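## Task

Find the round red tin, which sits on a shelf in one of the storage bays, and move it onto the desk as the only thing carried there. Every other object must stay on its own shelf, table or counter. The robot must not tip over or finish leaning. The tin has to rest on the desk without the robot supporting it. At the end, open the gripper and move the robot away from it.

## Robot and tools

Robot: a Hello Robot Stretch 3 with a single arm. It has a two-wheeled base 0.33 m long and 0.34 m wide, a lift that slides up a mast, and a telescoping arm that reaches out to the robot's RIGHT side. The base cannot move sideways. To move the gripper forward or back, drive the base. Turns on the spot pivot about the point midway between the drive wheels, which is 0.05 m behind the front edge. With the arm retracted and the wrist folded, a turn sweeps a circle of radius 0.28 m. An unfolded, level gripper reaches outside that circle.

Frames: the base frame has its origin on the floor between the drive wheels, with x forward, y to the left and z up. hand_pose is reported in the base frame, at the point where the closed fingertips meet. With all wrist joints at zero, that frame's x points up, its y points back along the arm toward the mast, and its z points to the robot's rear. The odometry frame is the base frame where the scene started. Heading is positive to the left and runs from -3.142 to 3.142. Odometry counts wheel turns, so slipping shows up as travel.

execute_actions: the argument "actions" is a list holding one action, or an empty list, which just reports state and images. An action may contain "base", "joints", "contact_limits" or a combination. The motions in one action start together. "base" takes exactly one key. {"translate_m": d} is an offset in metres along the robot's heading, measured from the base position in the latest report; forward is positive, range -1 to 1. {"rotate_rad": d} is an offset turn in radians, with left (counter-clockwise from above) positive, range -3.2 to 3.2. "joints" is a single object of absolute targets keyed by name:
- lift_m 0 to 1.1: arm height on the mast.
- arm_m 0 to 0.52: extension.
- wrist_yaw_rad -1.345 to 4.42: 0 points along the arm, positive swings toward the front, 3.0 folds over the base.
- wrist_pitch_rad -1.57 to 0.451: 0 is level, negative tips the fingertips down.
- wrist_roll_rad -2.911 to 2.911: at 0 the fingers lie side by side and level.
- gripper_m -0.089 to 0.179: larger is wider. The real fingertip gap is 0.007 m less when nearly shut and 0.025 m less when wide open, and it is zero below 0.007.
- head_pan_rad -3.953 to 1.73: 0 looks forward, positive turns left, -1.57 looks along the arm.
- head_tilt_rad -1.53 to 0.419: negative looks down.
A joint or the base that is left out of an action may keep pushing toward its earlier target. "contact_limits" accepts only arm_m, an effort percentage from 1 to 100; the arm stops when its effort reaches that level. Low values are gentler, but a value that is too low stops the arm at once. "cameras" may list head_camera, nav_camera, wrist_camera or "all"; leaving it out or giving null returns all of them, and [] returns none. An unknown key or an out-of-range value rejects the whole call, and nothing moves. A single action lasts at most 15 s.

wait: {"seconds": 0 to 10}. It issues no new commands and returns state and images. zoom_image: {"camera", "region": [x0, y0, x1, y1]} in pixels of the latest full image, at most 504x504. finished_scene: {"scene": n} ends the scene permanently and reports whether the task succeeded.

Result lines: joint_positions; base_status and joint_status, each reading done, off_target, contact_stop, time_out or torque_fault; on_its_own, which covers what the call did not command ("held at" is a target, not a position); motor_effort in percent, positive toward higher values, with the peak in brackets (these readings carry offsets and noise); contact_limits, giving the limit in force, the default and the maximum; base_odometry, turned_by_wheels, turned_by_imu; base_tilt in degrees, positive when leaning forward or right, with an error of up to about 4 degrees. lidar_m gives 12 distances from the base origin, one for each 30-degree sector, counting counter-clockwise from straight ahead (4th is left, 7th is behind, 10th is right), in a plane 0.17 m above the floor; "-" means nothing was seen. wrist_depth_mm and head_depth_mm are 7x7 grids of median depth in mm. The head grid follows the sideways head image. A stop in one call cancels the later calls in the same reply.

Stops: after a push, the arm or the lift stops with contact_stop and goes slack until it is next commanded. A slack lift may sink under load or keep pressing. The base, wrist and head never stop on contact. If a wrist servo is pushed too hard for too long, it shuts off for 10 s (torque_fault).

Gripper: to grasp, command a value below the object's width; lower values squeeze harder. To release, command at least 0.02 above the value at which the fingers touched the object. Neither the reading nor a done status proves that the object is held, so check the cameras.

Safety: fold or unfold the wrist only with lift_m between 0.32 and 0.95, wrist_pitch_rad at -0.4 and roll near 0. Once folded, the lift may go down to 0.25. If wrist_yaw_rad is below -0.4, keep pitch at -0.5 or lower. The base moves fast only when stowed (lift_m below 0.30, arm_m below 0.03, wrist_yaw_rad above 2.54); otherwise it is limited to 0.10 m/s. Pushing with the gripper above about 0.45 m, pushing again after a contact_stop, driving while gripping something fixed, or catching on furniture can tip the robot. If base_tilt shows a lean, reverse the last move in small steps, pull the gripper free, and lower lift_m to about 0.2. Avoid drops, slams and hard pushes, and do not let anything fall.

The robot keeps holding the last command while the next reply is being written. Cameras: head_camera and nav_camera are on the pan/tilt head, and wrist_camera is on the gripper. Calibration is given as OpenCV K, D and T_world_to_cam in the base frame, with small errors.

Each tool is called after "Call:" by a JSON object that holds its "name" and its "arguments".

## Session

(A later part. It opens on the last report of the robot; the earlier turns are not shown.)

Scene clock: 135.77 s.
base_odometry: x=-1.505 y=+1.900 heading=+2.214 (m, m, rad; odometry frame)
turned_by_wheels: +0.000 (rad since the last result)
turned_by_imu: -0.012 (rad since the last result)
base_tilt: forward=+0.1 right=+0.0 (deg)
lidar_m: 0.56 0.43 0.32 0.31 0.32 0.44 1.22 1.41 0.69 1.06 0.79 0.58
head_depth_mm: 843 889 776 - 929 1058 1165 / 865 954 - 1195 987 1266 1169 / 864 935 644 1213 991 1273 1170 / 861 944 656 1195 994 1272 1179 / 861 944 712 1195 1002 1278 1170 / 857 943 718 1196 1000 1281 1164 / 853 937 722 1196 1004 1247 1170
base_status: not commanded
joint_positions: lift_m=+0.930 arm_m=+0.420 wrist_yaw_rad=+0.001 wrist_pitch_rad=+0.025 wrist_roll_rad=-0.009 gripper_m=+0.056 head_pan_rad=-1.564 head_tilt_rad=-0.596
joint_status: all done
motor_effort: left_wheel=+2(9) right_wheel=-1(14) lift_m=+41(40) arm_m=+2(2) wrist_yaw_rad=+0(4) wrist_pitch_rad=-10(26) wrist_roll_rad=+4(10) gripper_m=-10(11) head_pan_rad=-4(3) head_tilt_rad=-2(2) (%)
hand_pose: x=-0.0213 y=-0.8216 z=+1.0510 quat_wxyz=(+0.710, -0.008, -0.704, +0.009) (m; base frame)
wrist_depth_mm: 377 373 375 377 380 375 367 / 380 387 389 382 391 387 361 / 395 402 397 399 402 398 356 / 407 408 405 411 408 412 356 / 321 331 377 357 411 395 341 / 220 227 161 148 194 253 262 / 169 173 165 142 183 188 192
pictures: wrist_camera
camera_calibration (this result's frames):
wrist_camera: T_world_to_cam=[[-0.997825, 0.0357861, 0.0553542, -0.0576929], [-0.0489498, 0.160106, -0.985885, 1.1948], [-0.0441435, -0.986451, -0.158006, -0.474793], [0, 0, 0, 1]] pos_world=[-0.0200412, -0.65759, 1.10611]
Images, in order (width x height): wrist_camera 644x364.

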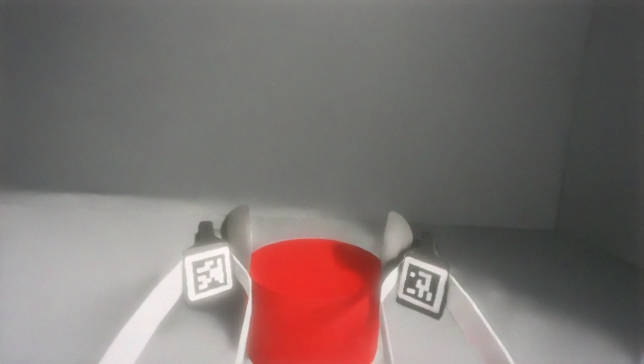

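Call:
{"name": "execute_actions", "arguments": {"actions": [{"joints":{"lift_m":0.96}}], "cameras": []}}

Call:
{"name": "execute_actions", "arguments": {"actions": [{"joints":{"arm_m":0.0,"head_pan_rad":-2.6,"head_tilt_rad":-0.6}}]}}

Scene clock: 143.30 s.
base_odometry: x=-1.505 y=+1.900 heading=+2.214 (m, m, rad; odometry frame)
turned_by_wheels: +0.000 (rad since the last result)
turned_by_imu: +0.001 (rad since the last result)
base_tilt: forward=+0.0 right=+0.0 (deg)
lidar_m: 0.56 0.43 0.32 0.31 0.32 0.44 1.23 1.42 0.69 1.06 0.79 0.58
head_depth_mm: 845 883 - 1062 927 1054 1163 / 864 932 661 1187 985 1271 1168 / 865 918 653 1211 994 1268 1167 / 860 930 641 1203 997 1269 1170 / 859 941 712 1196 1000 1272 1170 / 856 940 717 1190 1001 1274 1165 / 857 935 721 1190 1010 1249 1166
base_status: not commanded
joint_positions: lift_m=+0.960 arm_m=+0.420 wrist_yaw_rad=+0.001 wrist_pitch_rad=-0.026 wrist_roll_rad=-0.008 gripper_m=+0.056 head_pan_rad=-1.564 head_tilt_rad=-0.596
joint_status: all done
motor_effort: left_wheel=+2(2) right_wheel=-1(1) lift_m=+47(46) arm_m=+2(2) wrist_yaw_rad=-2(1) wrist_pitch_rad=+10(10) wrist_roll_rad=+4(4) gripper_m=-10(10) head_pan_rad=-4(4) head_tilt_rad=-2(2) (%)
hand_pose: x=-0.0213 y=-0.8204 z=+1.0679 quat_wxyz=(+0.710, +0.010, -0.704, -0.009) (m; base frame)
wrist_depth_mm: 369 371 368 367 375 366 363 / 389 382 383 384 385 385 364 / 402 400 393 398 403 393 362 / 412 410 413 411 415 414 358 / 337 350 385 379 416 402 350 / 244 250 168 148 207 278 284 / 191 193 189 141 202 211 214
pictures: none
No camera images: the call's "cameras" was empty. Leave "cameras" out to get every camera's image.

Scene clock: 147.60 s.
base_odometry: x=-1.505 y=+1.900 heading=+2.214 (m, m, rad; odometry frame)
turned_by_wheels: +0.000 (rad since the last result)
turned_by_imu: +0.001 (rad since the last result)
base_tilt: forward=+0.1 right=-0.1 (deg)
lidar_m: 0.56 0.43 0.32 0.31 0.32 0.44 1.23 1.41 0.69 1.06 0.78 0.58
head_depth_mm: 2606 2860 2910 2113 1662 - - / 2677 2954 2903 2138 1705 - - / 2197 2486 2678 2055 1730 - - / 1197 1277 1503 1730 1713 - 1102 / 1270 1170 1597 1328 - - 1132 / 1297 1179 1519 1336 - - - / 1176 1186 868 1337 - - -
base_status: not commanded
joint_positions: lift_m=+0.960 arm_m=+0.000 wrist_yaw_rad=+0.001 wrist_pitch_rad=-0.027 wrist_roll_rad=-0.007 gripper_m=+0.056 head_pan_rad=-2.593 head_tilt_rad=-0.596
joint_status: all done
motor_effort: left_wheel=+2(2) right_wheel=-1(1) lift_m=+47(47) arm_m=-4(4) wrist_yaw_rad=+0(1) wrist_pitch_rad=+11(11) wrist_roll_rad=+3(4) gripper_m=-11(10) head_pan_rad=-5(52) head_tilt_rad=-2(3) (%)
hand_pose: x=-0.0213 y=-0.4008 z=+1.0675 quat_wxyz=(+0.710, +0.010, -0.704, -0.010) (m; base frame)
wrist_depth_mm: 617 781 770 773 764 558 366 / 609 790 791 810 797 533 363 / 610 809 815 842 831 536 375 / 540 586 614 667 729 539 384 / 398 393 396 392 423 405 390 / 627 881 169 148 451 521 412 / 642 831 803 140 817 480 430
pictures: head_camera (sideways: a quarter turn clockwise sets it upright), nav_camera (sideways: a quarter turn counterclockwise sets it upright), wrist_camera
camera_calibration (this result's frames):
head_camera: T_world_to_cam=[[0.542791, 0.269663, -0.795399, 1.05469], [0.462208, -0.886648, 0.0148175, -0.023934], [-0.701243, -0.375683, -0.605905, 0.753441], [0, 0, 0, 1]] pos_world=[-0.0330663, -0.0225767, 1.29576]
nav_camera: T_world_to_cam=[[-0.492658, -0.333025, 0.803979, -1.00494], [-0.549668, 0.835333, 0.00919031, 0.0433451], [-0.674651, -0.437393, -0.594587, 0.732963], [0, 0, 0, 1]] pos_world=[0.0232252, -0.0502864, 1.24337]
wrist_camera: T_world_to_cam=[[-0.997908, 0.0329103, 0.0556413, -0.0751283], [-0.0474715, 0.211181, -0.976294, 1.15395], [-0.0438805, -0.976893, -0.209177, 0.00135964], [0, 0, 0, 1]] pos_world=[-0.0201318, -0.239891, 1.13106]
Images, in order (width x height): head_camera 896x504, nav_camera 672x504, wrist_camera 644x364.

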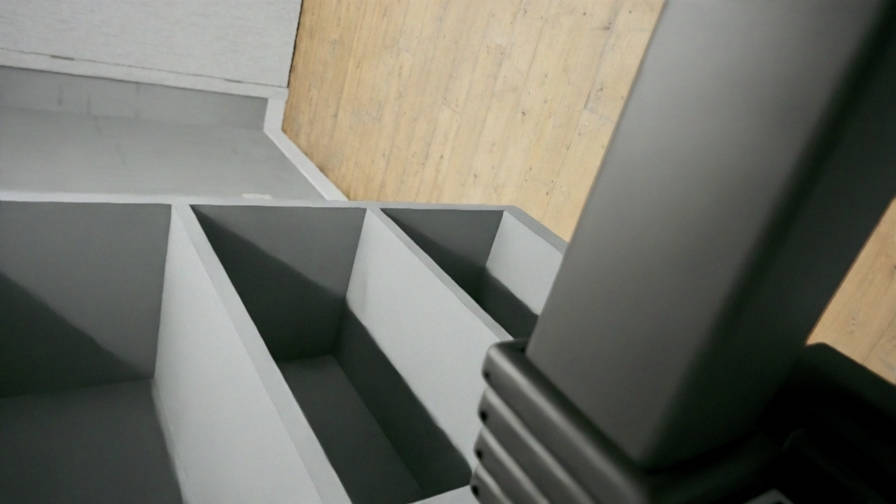

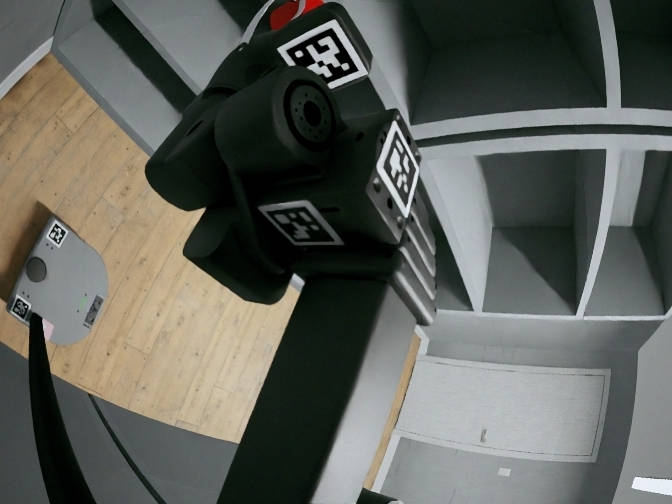

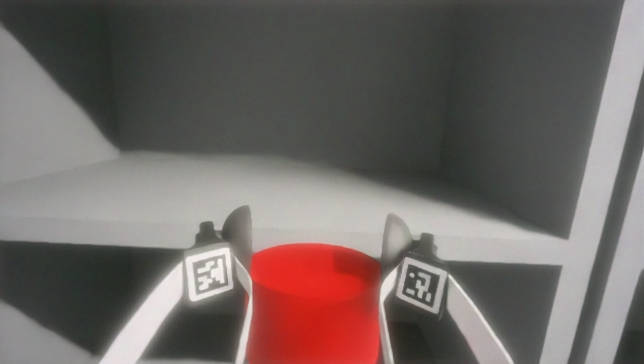

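Call:
{"name": "execute_actions", "arguments": {"actions": [{"base":{"translate_m":-1.0},"joints":{"head_pan_rad":-3.14}}], "cameras": []}}

Call:
{"name": "execute_actions", "arguments": {"actions": [{"base":{"translate_m":-1.0}}], "cameras": ["nav_camera"]}}

Scene clock: 167.83 s.
base_odometry: x=-0.905 y=+1.100 heading=+2.214 (m, m, rad; odometry frame)
turned_by_wheels: +0.000 (rad since the last result)
turned_by_imu: -0.003 (rad since the last result)
base_tilt: forward=+0.1 right=+0.0 (deg)
lidar_m: 1.20 0.44 0.32 0.31 0.32 2.30 2.18 1.53 0.67 1.06 0.83 0.88
head_depth_mm: 1851 2049 2309 - - - - / 1842 2045 2274 - - - - / 1831 2053 2284 - - - - / 1832 2032 2294 2259 1633 - - / 1813 1989 2267 2152 1693 - - / 1809 2014 2264 2175 1704 - - / 1794 1992 2259 2163 1718 - -
base_status: done
joint_positions: lift_m=+0.960 arm_m=+0.000 wrist_yaw_rad=+0.001 wrist_pitch_rad=-0.027 wrist_roll_rad=-0.007 gripper_m=+0.056 head_pan_rad=-3.133 head_tilt_rad=-0.596
joint_status: all done
motor_effort: left_wheel=+3(5) right_wheel=-2(6) lift_m=+47(47) arm_m=-4(4) wrist_yaw_rad=+0(1) wrist_pitch_rad=+11(11) wrist_roll_rad=+3(3) gripper_m=-8(9) head_pan_rad=-4(38) head_tilt_rad=-2(2) (%)
hand_pose: x=-0.0213 y=-0.4008 z=+1.0675 quat_wxyz=(+0.710, +0.010, -0.704, -0.010) (m; base frame)
wrist_depth_mm: 665 751 769 782 750 444 775 / 701 799 796 778 765 432 840 / 683 824 814 841 804 426 824 / 560 592 616 664 649 418 887 / 396 394 393 388 427 392 919 / 730 939 163 148 371 436 950 / 753 851 807 141 686 509 -
pictures: none
No camera images: the call's "cameras" was empty. Leave "cameras" out to get every camera's image.

Scene clock: 178.80 s.
base_odometry: x=-0.304 y=+0.300 heading=+2.214 (m, m, rad; odometry frame)
turned_by_wheels: +0.000 (rad since the last result)
turned_by_imu: -0.004 (rad since the last result)
base_tilt: forward=+0.1 right=+0.0 (deg)
lidar_m: 1.22 0.76 0.97 3.27 1.73 1.26 1.18 1.24 1.12 1.08 0.99 0.92
head_depth_mm: 1005 1126 1258 - - - - / 1001 1119 1243 - - - - / 991 1113 1253 - - - - / 990 1110 1249 1382 1589 - - / 973 1086 1230 1408 1587 - - / 965 1081 1218 1404 1609 - - / 969 1070 1212 1401 1604 - -
base_status: done
joint_positions: lift_m=+0.960 arm_m=+0.000 wrist_yaw_rad=+0.001 wrist_pitch_rad=-0.027 wrist_roll_rad=-0.007 gripper_m=+0.056 head_pan_rad=-3.133 head_tilt_rad=-0.596
joint_status: not commanded
motor_effort: left_wheel=+4(5) right_wheel=-2(7) lift_m=+47(47) arm_m=-4(4) wrist_yaw_rad=+0(1) wrist_pitch_rad=+11(11) wrist_roll_rad=+3(4) gripper_m=-9(10) head_pan_rad=-4(4) head_tilt_rad=-2(1) (%)
hand_pose: x=-0.0213 y=-0.4008 z=+1.0675 quat_wxyz=(+0.710, +0.010, -0.704, -0.010) (m; base frame)
wrist_depth_mm: 789 801 788 783 784 788 796 / 804 798 802 829 814 840 823 / 834 830 841 869 832 861 863 / 838 845 865 892 872 874 877 / 830 927 892 909 896 896 909 / 908 923 169 148 554 967 954 / 903 966 956 140 - 987 -
pictures: nav_camera (sideways: a quarter turn counterclockwise sets it upright)
camera_calibration (this result's frames):
nav_camera: T_world_to_cam=[[-0.593777, -0.0323511, 0.803979, -1.00433], [-0.0419895, 0.999076, 0.00919031, 0.0402482], [-0.803533, -0.0283017, -0.594587, 0.733749], [0, 0, 0, 1]] pos_world=[-0.00506512, -0.0519358, 1.24337]
Images, in order (width x height): nav_camera 672x504.

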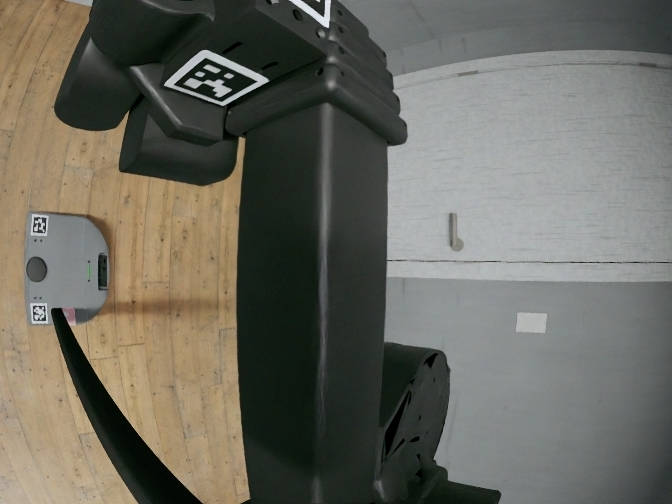

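Call:
{"name": "execute_actions", "arguments": {"actions": [{"base":{"translate_m":-0.35},"joints":{"head_pan_rad":0,"head_tilt_rad":-0.5}}], "cameras": []}}

Call:
{"name": "execute_actions", "arguments": {"actions": [{"base":{"rotate_rad":1.6}}], "cameras": []}}

Call:
{"name": "execute_actions", "arguments": {"actions": [{"base":{"translate_m":1.0}}], "cameras": ["nav_camera"]}}

Scene clock: 190.43 s.
base_odometry: x=-0.094 y=+0.020 heading=+2.215 (m, m, rad; odometry frame)
turned_by_wheels: +0.000 (rad since the last result)
turned_by_imu: -0.001 (rad since the last result)
base_tilt: forward=+0.1 right=+0.0 (deg)
lidar_m: 1.21 1.09 1.97 2.09 1.23 0.90 0.83 0.87 1.13 1.08 1.12 1.21
head_depth_mm: 1618 1707 1905 2061 1745 1454 1218 / 2376 2578 2520 2210 1826 1463 1225 / 2394 2633 2942 2433 1838 1469 1220 / 2379 2641 2893 2445 1845 1471 1229 / 2384 2629 2850 2413 1854 1469 1232 / 1844 1727 1626 1531 1451 1443 1230 / 1084 1040 1033 1134 1282 1417 1239
base_status: done
joint_positions: lift_m=+0.960 arm_m=+0.000 wrist_yaw_rad=+0.001 wrist_pitch_rad=-0.027 wrist_roll_rad=-0.007 gripper_m=+0.056 head_pan_rad=-0.007 head_tilt_rad=-0.507
joint_status: all done
motor_effort: left_wheel=+4(5) right_wheel=-2(7) lift_m=+47(47) arm_m=-4(4) wrist_yaw_rad=-1(1) wrist_pitch_rad=+11(11) wrist_roll_rad=+3(3) gripper_m=-10(10) head_pan_rad=+3(51) head_tilt_rad=+4(15) (%)
hand_pose: x=-0.0213 y=-0.4008 z=+1.0675 quat_wxyz=(+0.710, +0.010, -0.704, -0.010) (m; base frame)
wrist_depth_mm: 788 786 785 785 784 809 786 / 820 838 807 816 807 833 836 / 834 839 834 851 868 834 861 / 859 869 864 881 866 911 892 / 914 900 934 870 921 933 905 / 933 947 168 148 557 982 946 / 964 963 967 141 979 - 938
pictures: none
No camera images: the call's "cameras" was empty. Leave "cameras" out to get every camera's image.

Scene clock: 193.90 s.
base_odometry: x=-0.094 y=+0.020 heading=-2.469 (m, m, rad; odometry frame)
turned_by_wheels: +1.600 (rad since the last result)
turned_by_imu: +1.574 (rad since the last result)
base_tilt: forward=+0.1 right=+0.0 (deg)
lidar_m: 2.09 1.20 0.89 0.83 0.88 1.12 1.08 1.13 1.21 1.10 1.08 1.97
head_depth_mm: 3045 3353 3540 2407 1801 1453 1213 / 3030 3283 3319 2436 1815 1457 1220 / 3026 3362 3197 2460 1833 1478 1220 / 3045 3323 3506 2471 1848 1469 1222 / 3004 3188 2744 2474 1851 1480 1232 / 3035 3210 2155 2326 1871 1477 1230 / 2703 2626 2261 2318 1874 1492 1237
base_status: done
joint_positions: lift_m=+0.960 arm_m=+0.000 wrist_yaw_rad=+0.001 wrist_pitch_rad=-0.027 wrist_roll_rad=-0.007 gripper_m=+0.056 head_pan_rad=-0.007 head_tilt_rad=-0.507
joint_status: not commanded
motor_effort: left_wheel=-4(10) right_wheel=+3(8) lift_m=+47(47) arm_m=-4(4) wrist_yaw_rad=-1(1) wrist_pitch_rad=+11(11) wrist_roll_rad=+3(4) gripper_m=-9(10) head_pan_rad=+4(4) head_tilt_rad=+4(4) (%)
hand_pose: x=-0.0213 y=-0.4008 z=+1.0675 quat_wxyz=(+0.710, +0.010, -0.704, -0.010) (m; base frame)
wrist_depth_mm: 750 756 - - - - 741 / 781 763 - - - - 768 / 814 795 - - - - 784 / 849 845 - - - - 817 / 877 883 - - - - 843 / - 908 167 148 - - 909 / - 994 935 140 - 947 961
pictures: none
No camera images: the call's "cameras" was empty. Leave "cameras" out to get every camera's image.

Scene clock: 204.83 s.
base_odometry: x=-0.877 y=-0.603 heading=-2.469 (m, m, rad; odometry frame)
turned_by_wheels: +0.000 (rad since the last result)
turned_by_imu: +0.008 (rad since the last result)
base_tilt: forward=+0.0 right=-0.1 (deg)
lidar_m: 1.34 1.12 0.87 0.84 0.88 1.22 2.08 1.93 1.10 1.09 1.26 1.55
head_depth_mm: 2218 2447 2681 2401 1812 1449 1212 / 2231 2445 2389 2425 1817 1464 1222 / 2209 2428 2627 2411 1830 1472 1225 / 2196 2416 2633 2345 1843 1465 1226 / 2206 2422 1671 1230 1846 1474 1233 / 2192 2407 1690 1238 1678 1466 1234 / 2201 2349 1707 1186 1675 1485 1236
base_status: done
joint_positions: lift_m=+0.960 arm_m=+0.000 wrist_yaw_rad=+0.001 wrist_pitch_rad=-0.027 wrist_roll_rad=-0.007 gripper_m=+0.056 head_pan_rad=-0.007 head_tilt_rad=-0.507
joint_status: not commanded
motor_effort: left_wheel=-4(6) right_wheel=+3(7) lift_m=+47(47) arm_m=-4(4) wrist_yaw_rad=-1(1) wrist_pitch_rad=+11(11) wrist_roll_rad=+3(3) gripper_m=-9(11) head_pan_rad=+4(4) head_tilt_rad=+4(4) (%)
hand_pose: x=-0.0213 y=-0.4008 z=+1.0675 quat_wxyz=(+0.710, +0.010, -0.704, -0.010) (m; base frame)
wrist_depth_mm: 791 - - - - 763 762 / 794 - - - - 783 790 / 846 - - - 850 812 - / 886 - - - 862 836 - / 928 - - - 895 893 - / 926 - 169 147 534 900 - / 962 - - 141 971 947 -
pictures: nav_camera (sideways: a quarter turn counterclockwise sets it upright)
camera_calibration (this result's frames):
nav_camera: T_world_to_cam=[[0.520897, 0.0234809, 0.853296, -1.07543], [0.0252509, -0.999608, 0.0120925, 0.0360585], [0.853246, 0.0152476, -0.521286, 0.628278], [0, 0, 0, 1]] pos_world=[0.0232021, 0.0517166, 1.24474]
Images, in order (width x height): nav_camera 672x504.

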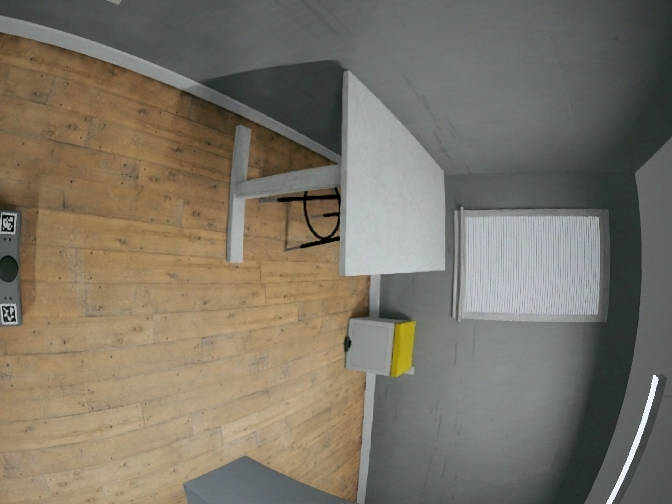

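Call:
{"name": "execute_actions", "arguments": {"actions": [{"base":{"translate_m":0.45}}], "cameras": []}}

Call:
{"name": "execute_actions", "arguments": {"actions": [{"base":{"rotate_rad":1.57},"joints":{"head_pan_rad":-1.57,"head_tilt_rad":-0.8}}], "cameras": []}}

Call:
{"name": "execute_actions", "arguments": {"actions": [{"base":{"translate_m":0.3},"joints":{"arm_m":0.3}}]}}

Scene clock: 218.57 s.
base_odometry: x=-1.229 y=-0.884 heading=-2.469 (m, m, rad; odometry frame)
turned_by_wheels: +0.000 (rad since the last result)
turned_by_imu: +0.004 (rad since the last result)
base_tilt: forward=+0.0 right=+0.0 (deg)
lidar_m: 1.05 0.70 0.85 0.83 0.87 1.21 2.53 1.48 1.28 1.10 1.12 1.88
head_depth_mm: 1844 2032 2198 2059 1812 1461 1216 / 1832 2029 2179 2058 1814 1471 1217 / 1830 2001 2239 2340 1829 1462 1221 / 1827 2005 2200 2239 1712 1430 1223 / 1820 1999 1673 1110 829 725 1226 / 1820 2005 1692 1120 834 730 1229 / 1821 2007 1704 1125 839 729 1050
base_status: done
joint_positions: lift_m=+0.960 arm_m=+0.000 wrist_yaw_rad=+0.001 wrist_pitch_rad=-0.027 wrist_roll_rad=-0.007 gripper_m=+0.056 head_pan_rad=-0.007 head_tilt_rad=-0.507
joint_status: not commanded
motor_effort: left_wheel=-5(6) right_wheel=+3(8) lift_m=+47(47) arm_m=-4(4) wrist_yaw_rad=-1(1) wrist_pitch_rad=+11(11) wrist_roll_rad=+3(3) gripper_m=-10(10) head_pan_rad=+3(4) head_tilt_rad=+4(4) (%)
hand_pose: x=-0.0213 y=-0.4008 z=+1.0675 quat_wxyz=(+0.710, +0.010, -0.704, -0.010) (m; base frame)
wrist_depth_mm: - 813 804 - - - 819 / - 802 814 - - - 815 / - 840 841 - - - 856 / - 906 894 - - - 861 / - 911 946 - - - 860 / - 942 168 147 - - 922 / - - - 141 - - 957
pictures: none
No camera images: the call's "cameras" was empty. Leave "cameras" out to get every camera's image.

Scene clock: 222.00 s.
base_odometry: x=-1.229 y=-0.884 heading=-0.899 (m, m, rad; odometry frame)
turned_by_wheels: +1.570 (rad since the last result)
turned_by_imu: +1.544 (rad since the last result)
base_tilt: forward=+0.1 right=-0.1 (deg)
lidar_m: 0.83 0.87 1.21 2.53 1.49 1.28 1.10 1.12 1.88 1.05 0.70 0.85
head_depth_mm: 1916 1867 2050 - - - 1100 / 1926 1934 2035 - - 1207 1101 / 1911 2214 - - - 1203 1101 / 1863 2103 440 - 1452 1234 1107 / 1770 1228 910 764 1454 1256 1106 / 1777 1233 943 767 1445 1257 1104 / 1807 1232 947 767 1104 1255 1109
base_status: done
joint_positions: lift_m=+0.960 arm_m=+0.000 wrist_yaw_rad=+0.001 wrist_pitch_rad=-0.027 wrist_roll_rad=-0.007 gripper_m=+0.056 head_pan_rad=-1.563 head_tilt_rad=-0.790
joint_status: all done
motor_effort: left_wheel=-4(10) right_wheel=+3(7) lift_m=+46(47) arm_m=-4(4) wrist_yaw_rad=-1(0) wrist_pitch_rad=+11(11) wrist_roll_rad=+3(3) gripper_m=-10(9) head_pan_rad=-4(51) head_tilt_rad=-5(24) (%)
hand_pose: x=-0.0213 y=-0.4008 z=+1.0675 quat_wxyz=(+0.710, +0.010, -0.704, -0.010) (m; base frame)
wrist_depth_mm: 961 - - - - - - / 982 - - - - - - / 980 - - - - - - / - - - - - - - / 931 - - - - - - / 713 743 169 148 - - - / 558 571 564 141 - - -
pictures: none
No camera images: the call's "cameras" was empty. Leave "cameras" out to get every camera's image.

Scene clock: 225.93 s.
base_odometry: x=-1.042 y=-1.118 heading=-0.899 (m, m, rad; odometry frame)
turned_by_wheels: +0.000 (rad since the last result)
turned_by_imu: +0.002 (rad since the last result)
base_tilt: forward=+0.0 right=+0.0 (deg)
lidar_m: 0.53 0.55 0.77 2.20 2.64 1.54 1.40 1.43 1.96 0.62 0.73 0.55
head_depth_mm: 1881 - 1943 778 1443 1249 1099 / 1838 2254 935 781 1447 1253 1097 / - - 933 780 1448 1255 1099 / 1826 - 936 782 1421 1255 1103 / 1813 1223 940 783 1319 1253 1101 / 1813 1223 943 765 1460 1259 1110 / 1537 1229 944 768 1394 1253 1103
base_status: done
joint_positions: lift_m=+0.960 arm_m=+0.300 wrist_yaw_rad=+0.001 wrist_pitch_rad=-0.027 wrist_roll_rad=-0.007 gripper_m=+0.056 head_pan_rad=-1.563 head_tilt_rad=-0.790
joint_status: all done
motor_effort: left_wheel=-4(5) right_wheel=+3(8) lift_m=+47(47) arm_m=+4(7) wrist_yaw_rad=-1(0) wrist_pitch_rad=+11(11) wrist_roll_rad=+3(3) gripper_m=-10(10) head_pan_rad=-4(4) head_tilt_rad=-5(4) (%)
hand_pose: x=-0.0213 y=-0.7001 z=+1.0675 quat_wxyz=(+0.710, +0.010, -0.704, -0.010) (m; base frame)
wrist_depth_mm: 618 885 - - - - - / 617 878 - - - - - / 622 907 - - - - - / 621 905 - - - - - / 630 900 - - - - - / 630 778 168 149 435 - - / 563 571 552 140 596 - -
pictures: head_camera (sideways: a quarter turn clockwise sets it upright), nav_camera (sideways: a quarter turn counterclockwise sets it upright), wrist_camera
camera_calibration (this result's frames):
head_camera: T_world_to_cam=[[0.0473218, 0.746503, -0.663697, 0.886062], [0.998072, -0.0620492, 0.0013721, -0.00969633], [-0.0401576, -0.662483, -0.748, 0.934228], [0, 0, 0, 1]] pos_world=[0.00526398, -0.0431393, 1.28689]
nav_camera: T_world_to_cam=[[0.0328244, -0.738006, 0.673995, -0.838738], [-0.999111, -0.0420759, 0.00258596, 0.0546863], [0.0264505, -0.673481, -0.738732, 0.916178], [0, 0, 0, 1]] pos_world=[0.0579354, 0.0003349, 1.24197]
wrist_camera: T_world_to_cam=[[-0.997932, 0.0329254, 0.0552108, -0.0648086], [-0.0470471, 0.211183, -0.976314, 1.21719], [-0.0438051, -0.976892, -0.209197, -0.291026], [0, 0, 0, 1]] pos_world=[-0.0201576, -0.539218, 1.13106]
Images, in order (width x height): head_camera 896x504, nav_camera 672x504, wrist_camera 644x364.

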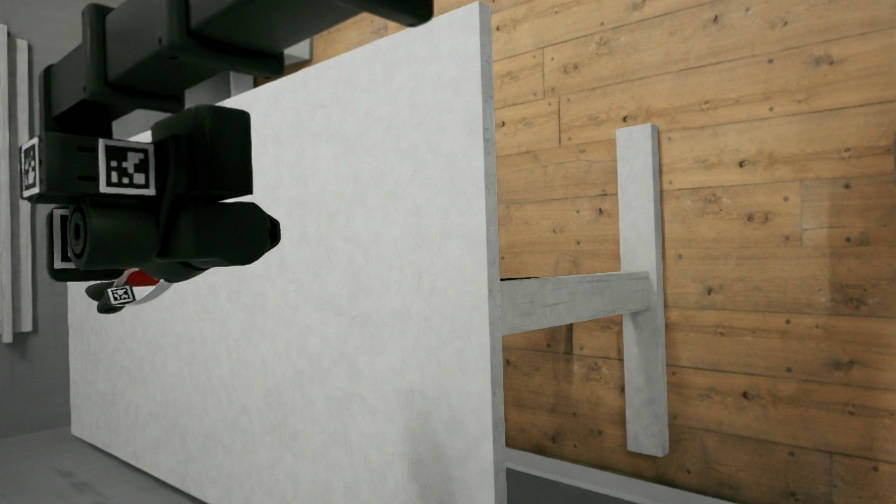

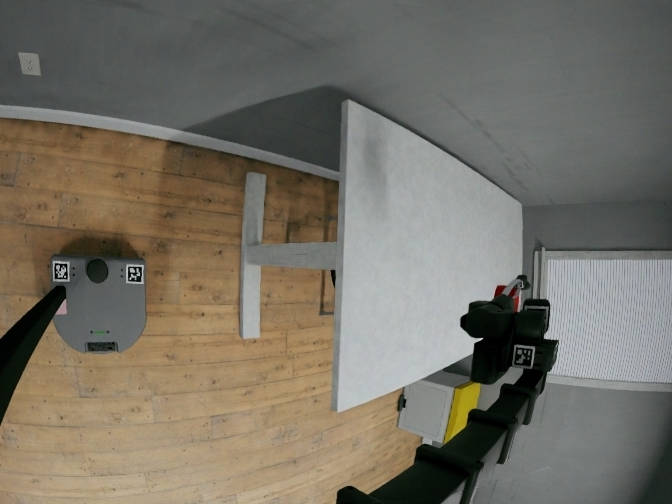

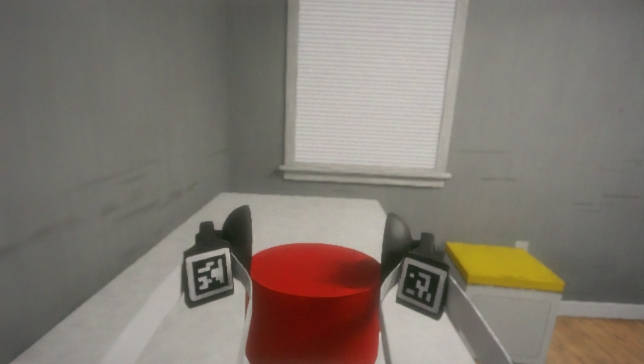

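Call:
{"name": "execute_actions", "arguments": {"actions": [{"joints":{"lift_m":0.66,"arm_m":0.33}}], "cameras": ["wrist_camera","head_camera"]}}

Scene clock: 240.43 s.
base_odometry: x=-1.042 y=-1.118 heading=-0.899 (m, m, rad; odometry frame)
turned_by_wheels: +0.000 (rad since the last result)
turned_by_imu: +0.001 (rad since the last result)
base_tilt: forward=+0.1 right=+0.0 (deg)
lidar_m: 0.53 0.55 0.77 2.21 2.64 1.54 1.39 1.44 1.96 0.62 0.73 0.54
head_depth_mm: 1914 1953 2029 779 1437 1257 - / 1925 2073 937 780 - 1224 1086 / 1783 1216 937 - 1447 1252 1101 / 1778 1224 973 792 1421 1259 1110 / 1782 1229 941 783 1318 1259 1104 / 1809 1229 945 765 1452 1261 1106 / 1541 1234 946 767 1391 1260 1110
base_status: not commanded
joint_positions: lift_m=+0.660 arm_m=+0.330 wrist_yaw_rad=+0.001 wrist_pitch_rad=+0.021 wrist_roll_rad=-0.007 gripper_m=+0.056 head_pan_rad=-1.563 head_tilt_rad=-0.790
joint_status: all done
motor_effort: left_wheel=-4(4) right_wheel=+3(3) lift_m=+31(38) arm_m=+4(2) wrist_yaw_rad=-1(1) wrist_pitch_rad=-9(11) wrist_roll_rad=+3(3) gripper_m=-10(10) head_pan_rad=-4(4) head_tilt_rad=-4(4) (%)
hand_pose: x=-0.0213 y=-0.7313 z=+0.7802 quat_wxyz=(+0.710, -0.007, -0.704, +0.007) (m; base frame)
wrist_depth_mm: 607 892 - - - - - / 606 876 - - - - - / 622 916 - - - - - / 554 604 643 714 773 - - / 320 329 373 358 407 386 - / 222 227 161 147 193 253 261 / 169 174 167 142 181 189 192
pictures: head_camera (sideways: a quarter turn clockwise sets it upright), wrist_camera
camera_calibration (this result's frames):
head_camera: T_world_to_cam=[[0.0473216, 0.746504, -0.663696, 0.88606], [0.998072, -0.0620489, 0.00137198, -0.00969619], [-0.0401574, -0.662481, -0.748001, 0.93423], [0, 0, 0, 1]] pos_world=[0.00526399, -0.0431393, 1.28689]
wrist_camera: T_world_to_cam=[[-0.997933, 0.0355163, 0.053559, -0.0447347], [-0.0470286, 0.164398, -0.985272, 0.916071], [-0.0437982, -0.985754, -0.162388, -0.424607], [0, 0, 0, 1]] pos_world=[-0.0201578, -0.567569, 0.836024]
Images, in order (width x height): head_camera 896x504, wrist_camera 644x364.

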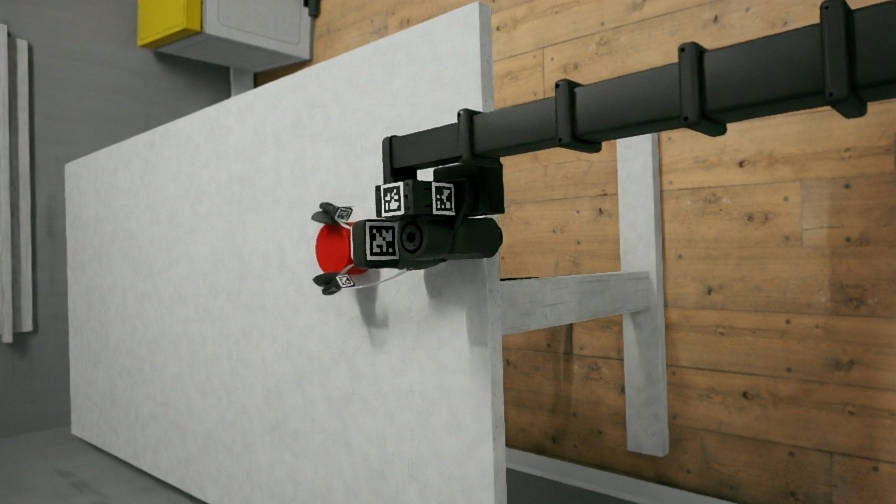

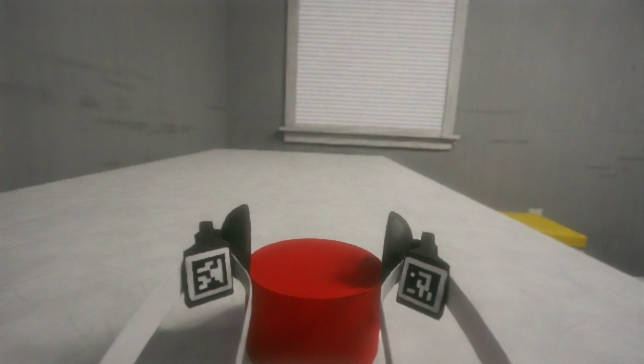

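Already touching. Release.

Call:
{"name": "execute_actions", "arguments": {"actions": [{"joints":{"gripper_m":0.15,"lift_m":0.675}}], "cameras": []}}

Call:
{"name": "execute_actions", "arguments": {"actions": [{"joints":{"lift_m":0.78}}], "cameras": []}}

Call:
{"name": "execute_actions", "arguments": {"actions": [{"joints":{"arm_m":0}}], "cameras": ["head_camera"]}}

Call:
{"name": "finished_scene", "arguments": {"scene": 1}}

Scene clock: 249.97 s.
base_odometry: x=-1.042 y=-1.118 heading=-0.899 (m, m, rad; odometry frame)
turned_by_wheels: +0.000 (rad since the last result)
turned_by_imu: +0.001 (rad since the last result)
base_tilt: forward=+0.0 right=+0.0 (deg)
lidar_m: 0.53 0.55 0.77 2.21 2.64 1.54 1.39 1.43 1.95 0.62 0.73 0.55
head_depth_mm: 1936 1941 2031 781 1442 1258 - / 1925 2090 934 788 - 1225 1102 / 1796 1219 965 - 1448 1249 1101 / 1778 1222 968 784 1415 1256 1102 / 1774 1219 940 785 1322 1258 1104 / 1807 1228 941 765 1464 1260 1107 / 1538 1237 946 767 1392 1253 1105
base_status: not commanded
joint_positions: lift_m=+0.675 arm_m=+0.330 wrist_yaw_rad=+0.001 wrist_pitch_rad=-0.016 wrist_roll_rad=-0.007 gripper_m=+0.150 head_pan_rad=-1.563 head_tilt_rad=-0.790
joint_status: all done
motor_effort: left_wheel=-4(4) right_wheel=+3(3) lift_m=+46(48) arm_m=+4(4) wrist_yaw_rad=+0(1) wrist_pitch_rad=+6(9) wrist_roll_rad=+3(3) gripper_m=+1(96) head_pan_rad=-4(4) head_tilt_rad=-4(5) (%)
hand_pose: x=-0.0213 y=-0.7305 z=+0.7853 quat_wxyz=(+0.710, +0.006, -0.704, -0.006) (m; base frame)
wrist_depth_mm: 622 910 - - - - - / 615 885 - - - - - / 603 930 - - - - - / 527 547 582 626 669 - - / 315 349 337 351 357 406 - / 236 218 222 157 242 - 263 / 175 178 173 143 182 184 197
pictures: none
No camera images: the call's "cameras" was empty. Leave "cameras" out to get every camera's image.

Scene clock: 251.77 s.
base_odometry: x=-1.042 y=-1.118 heading=-0.899 (m, m, rad; odometry frame)
turned_by_wheels: +0.000 (rad since the last result)
turned_by_imu: +0.000 (rad since the last result)
base_tilt: forward=+0.1 right=+0.0 (deg)
lidar_m: 0.53 0.55 0.77 2.21 2.64 1.53 1.39 1.43 1.96 0.62 0.73 0.54
head_depth_mm: 1934 1947 2021 802 - - - / 1926 2073 968 - 1444 1226 1099 / 1791 1216 - 759 1446 1253 1101 / 1786 1215 - 762 1415 1252 1102 / 1784 1232 939 786 1316 1250 1104 / 1805 1227 943 766 1455 1258 1108 / 1541 1233 949 765 1390 1260 1110
base_status: not commanded
joint_positions: lift_m=+0.780 arm_m=+0.330 wrist_yaw_rad=+0.001 wrist_pitch_rad=-0.017 wrist_roll_rad=-0.007 gripper_m=+0.150 head_pan_rad=-1.563 head_tilt_rad=-0.790
joint_status: all done
motor_effort: left_wheel=-4(4) right_wheel=+3(3) lift_m=+46(46) arm_m=+4(4) wrist_yaw_rad=-1(1) wrist_pitch_rad=+7(7) wrist_roll_rad=+3(3) gripper_m=+0(0) head_pan_rad=-4(3) head_tilt_rad=-5(4) (%)
hand_pose: x=-0.0213 y=-0.7304 z=+0.8901 quat_wxyz=(+0.710, +0.007, -0.704, -0.006) (m; base frame)
wrist_depth_mm: 610 849 - - - - - / 604 898 - - - - - / 625 909 - - - - - / 631 858 - - - - - / 566 640 627 626 659 - - / 423 398 428 443 442 - - / 321 324 331 339 344 341 -
pictures: none
No camera images: the call's "cameras" was empty. Leave "cameras" out to get every camera's image.

Scene clock: 255.40 s.
base_odometry: x=-1.042 y=-1.118 heading=-0.899 (m, m, rad; odometry frame)
turned_by_wheels: +0.000 (rad since the last result)
turned_by_imu: +0.001 (rad since the last result)
base_tilt: forward=+0.1 right=-0.1 (deg)
lidar_m: 0.53 0.55 0.77 2.21 2.64 1.54 1.39 1.44 1.96 0.62 0.73 0.55
head_depth_mm: 1923 1936 2051 778 1449 - - / 1927 2098 934 782 1442 - - / 1787 1220 934 782 1514 - 1063 / 1783 1221 911 782 1490 1239 1088 / 1782 1227 940 784 1324 1255 1099 / 1816 1233 942 764 1453 1257 1107 / 1531 1232 945 766 1390 1254 1106
base_status: not commanded
joint_positions: lift_m=+0.780 arm_m=+0.000 wrist_yaw_rad=+0.001 wrist_pitch_rad=-0.017 wrist_roll_rad=-0.007 gripper_m=+0.150 head_pan_rad=-1.563 head_tilt_rad=-0.790
joint_status: all done
motor_effort: left_wheel=-4(4) right_wheel=+3(3) lift_m=+46(46) arm_m=-4(7) wrist_yaw_rad=-1(1) wrist_pitch_rad=+7(7) wrist_roll_rad=+3(3) gripper_m=+1(1) head_pan_rad=-5(4) head_tilt_rad=-5(4) (%)
hand_pose: x=-0.0213 y=-0.4011 z=+0.8900 quat_wxyz=(+0.710, +0.007, -0.704, -0.006) (m; base frame)
wrist_depth_mm: 620 871 - - - - - / 638 912 - - - - - / 636 904 - - - - - / 641 845 - - - - - / 565 634 615 610 670 - - / 426 401 434 442 456 - - / 323 328 330 341 346 338 -
pictures: head_camera (sideways: a quarter turn clockwise sets it upright)
camera_calibration (this result's frames):
head_camera: T_world_to_cam=[[0.0473241, 0.746505, -0.663695, 0.886059], [0.998072, -0.0620523, 0.00137191, -0.00969609], [-0.0401597, -0.662481, -0.748002, 0.934231], [0, 0, 0, 1]] pos_world=[0.00526385, -0.0431392, 1.28689]
Images, in order (width x height): head_camera 896x504.

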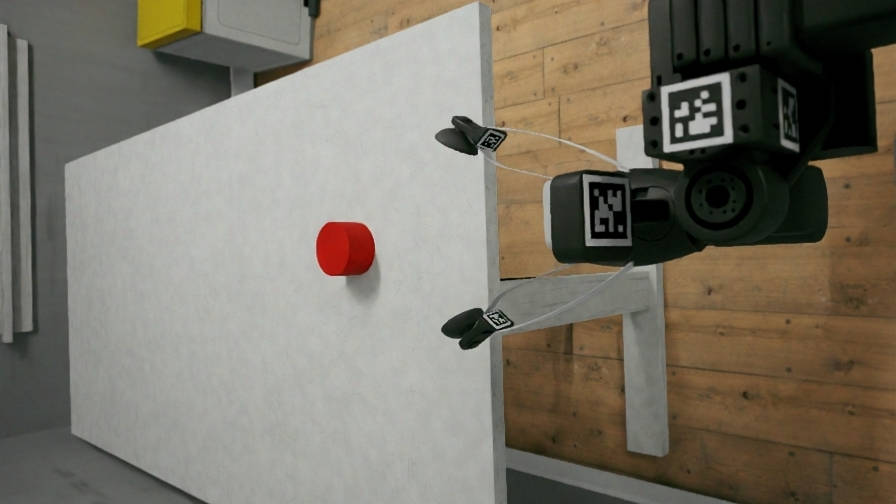

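The scene is finished: the task was done.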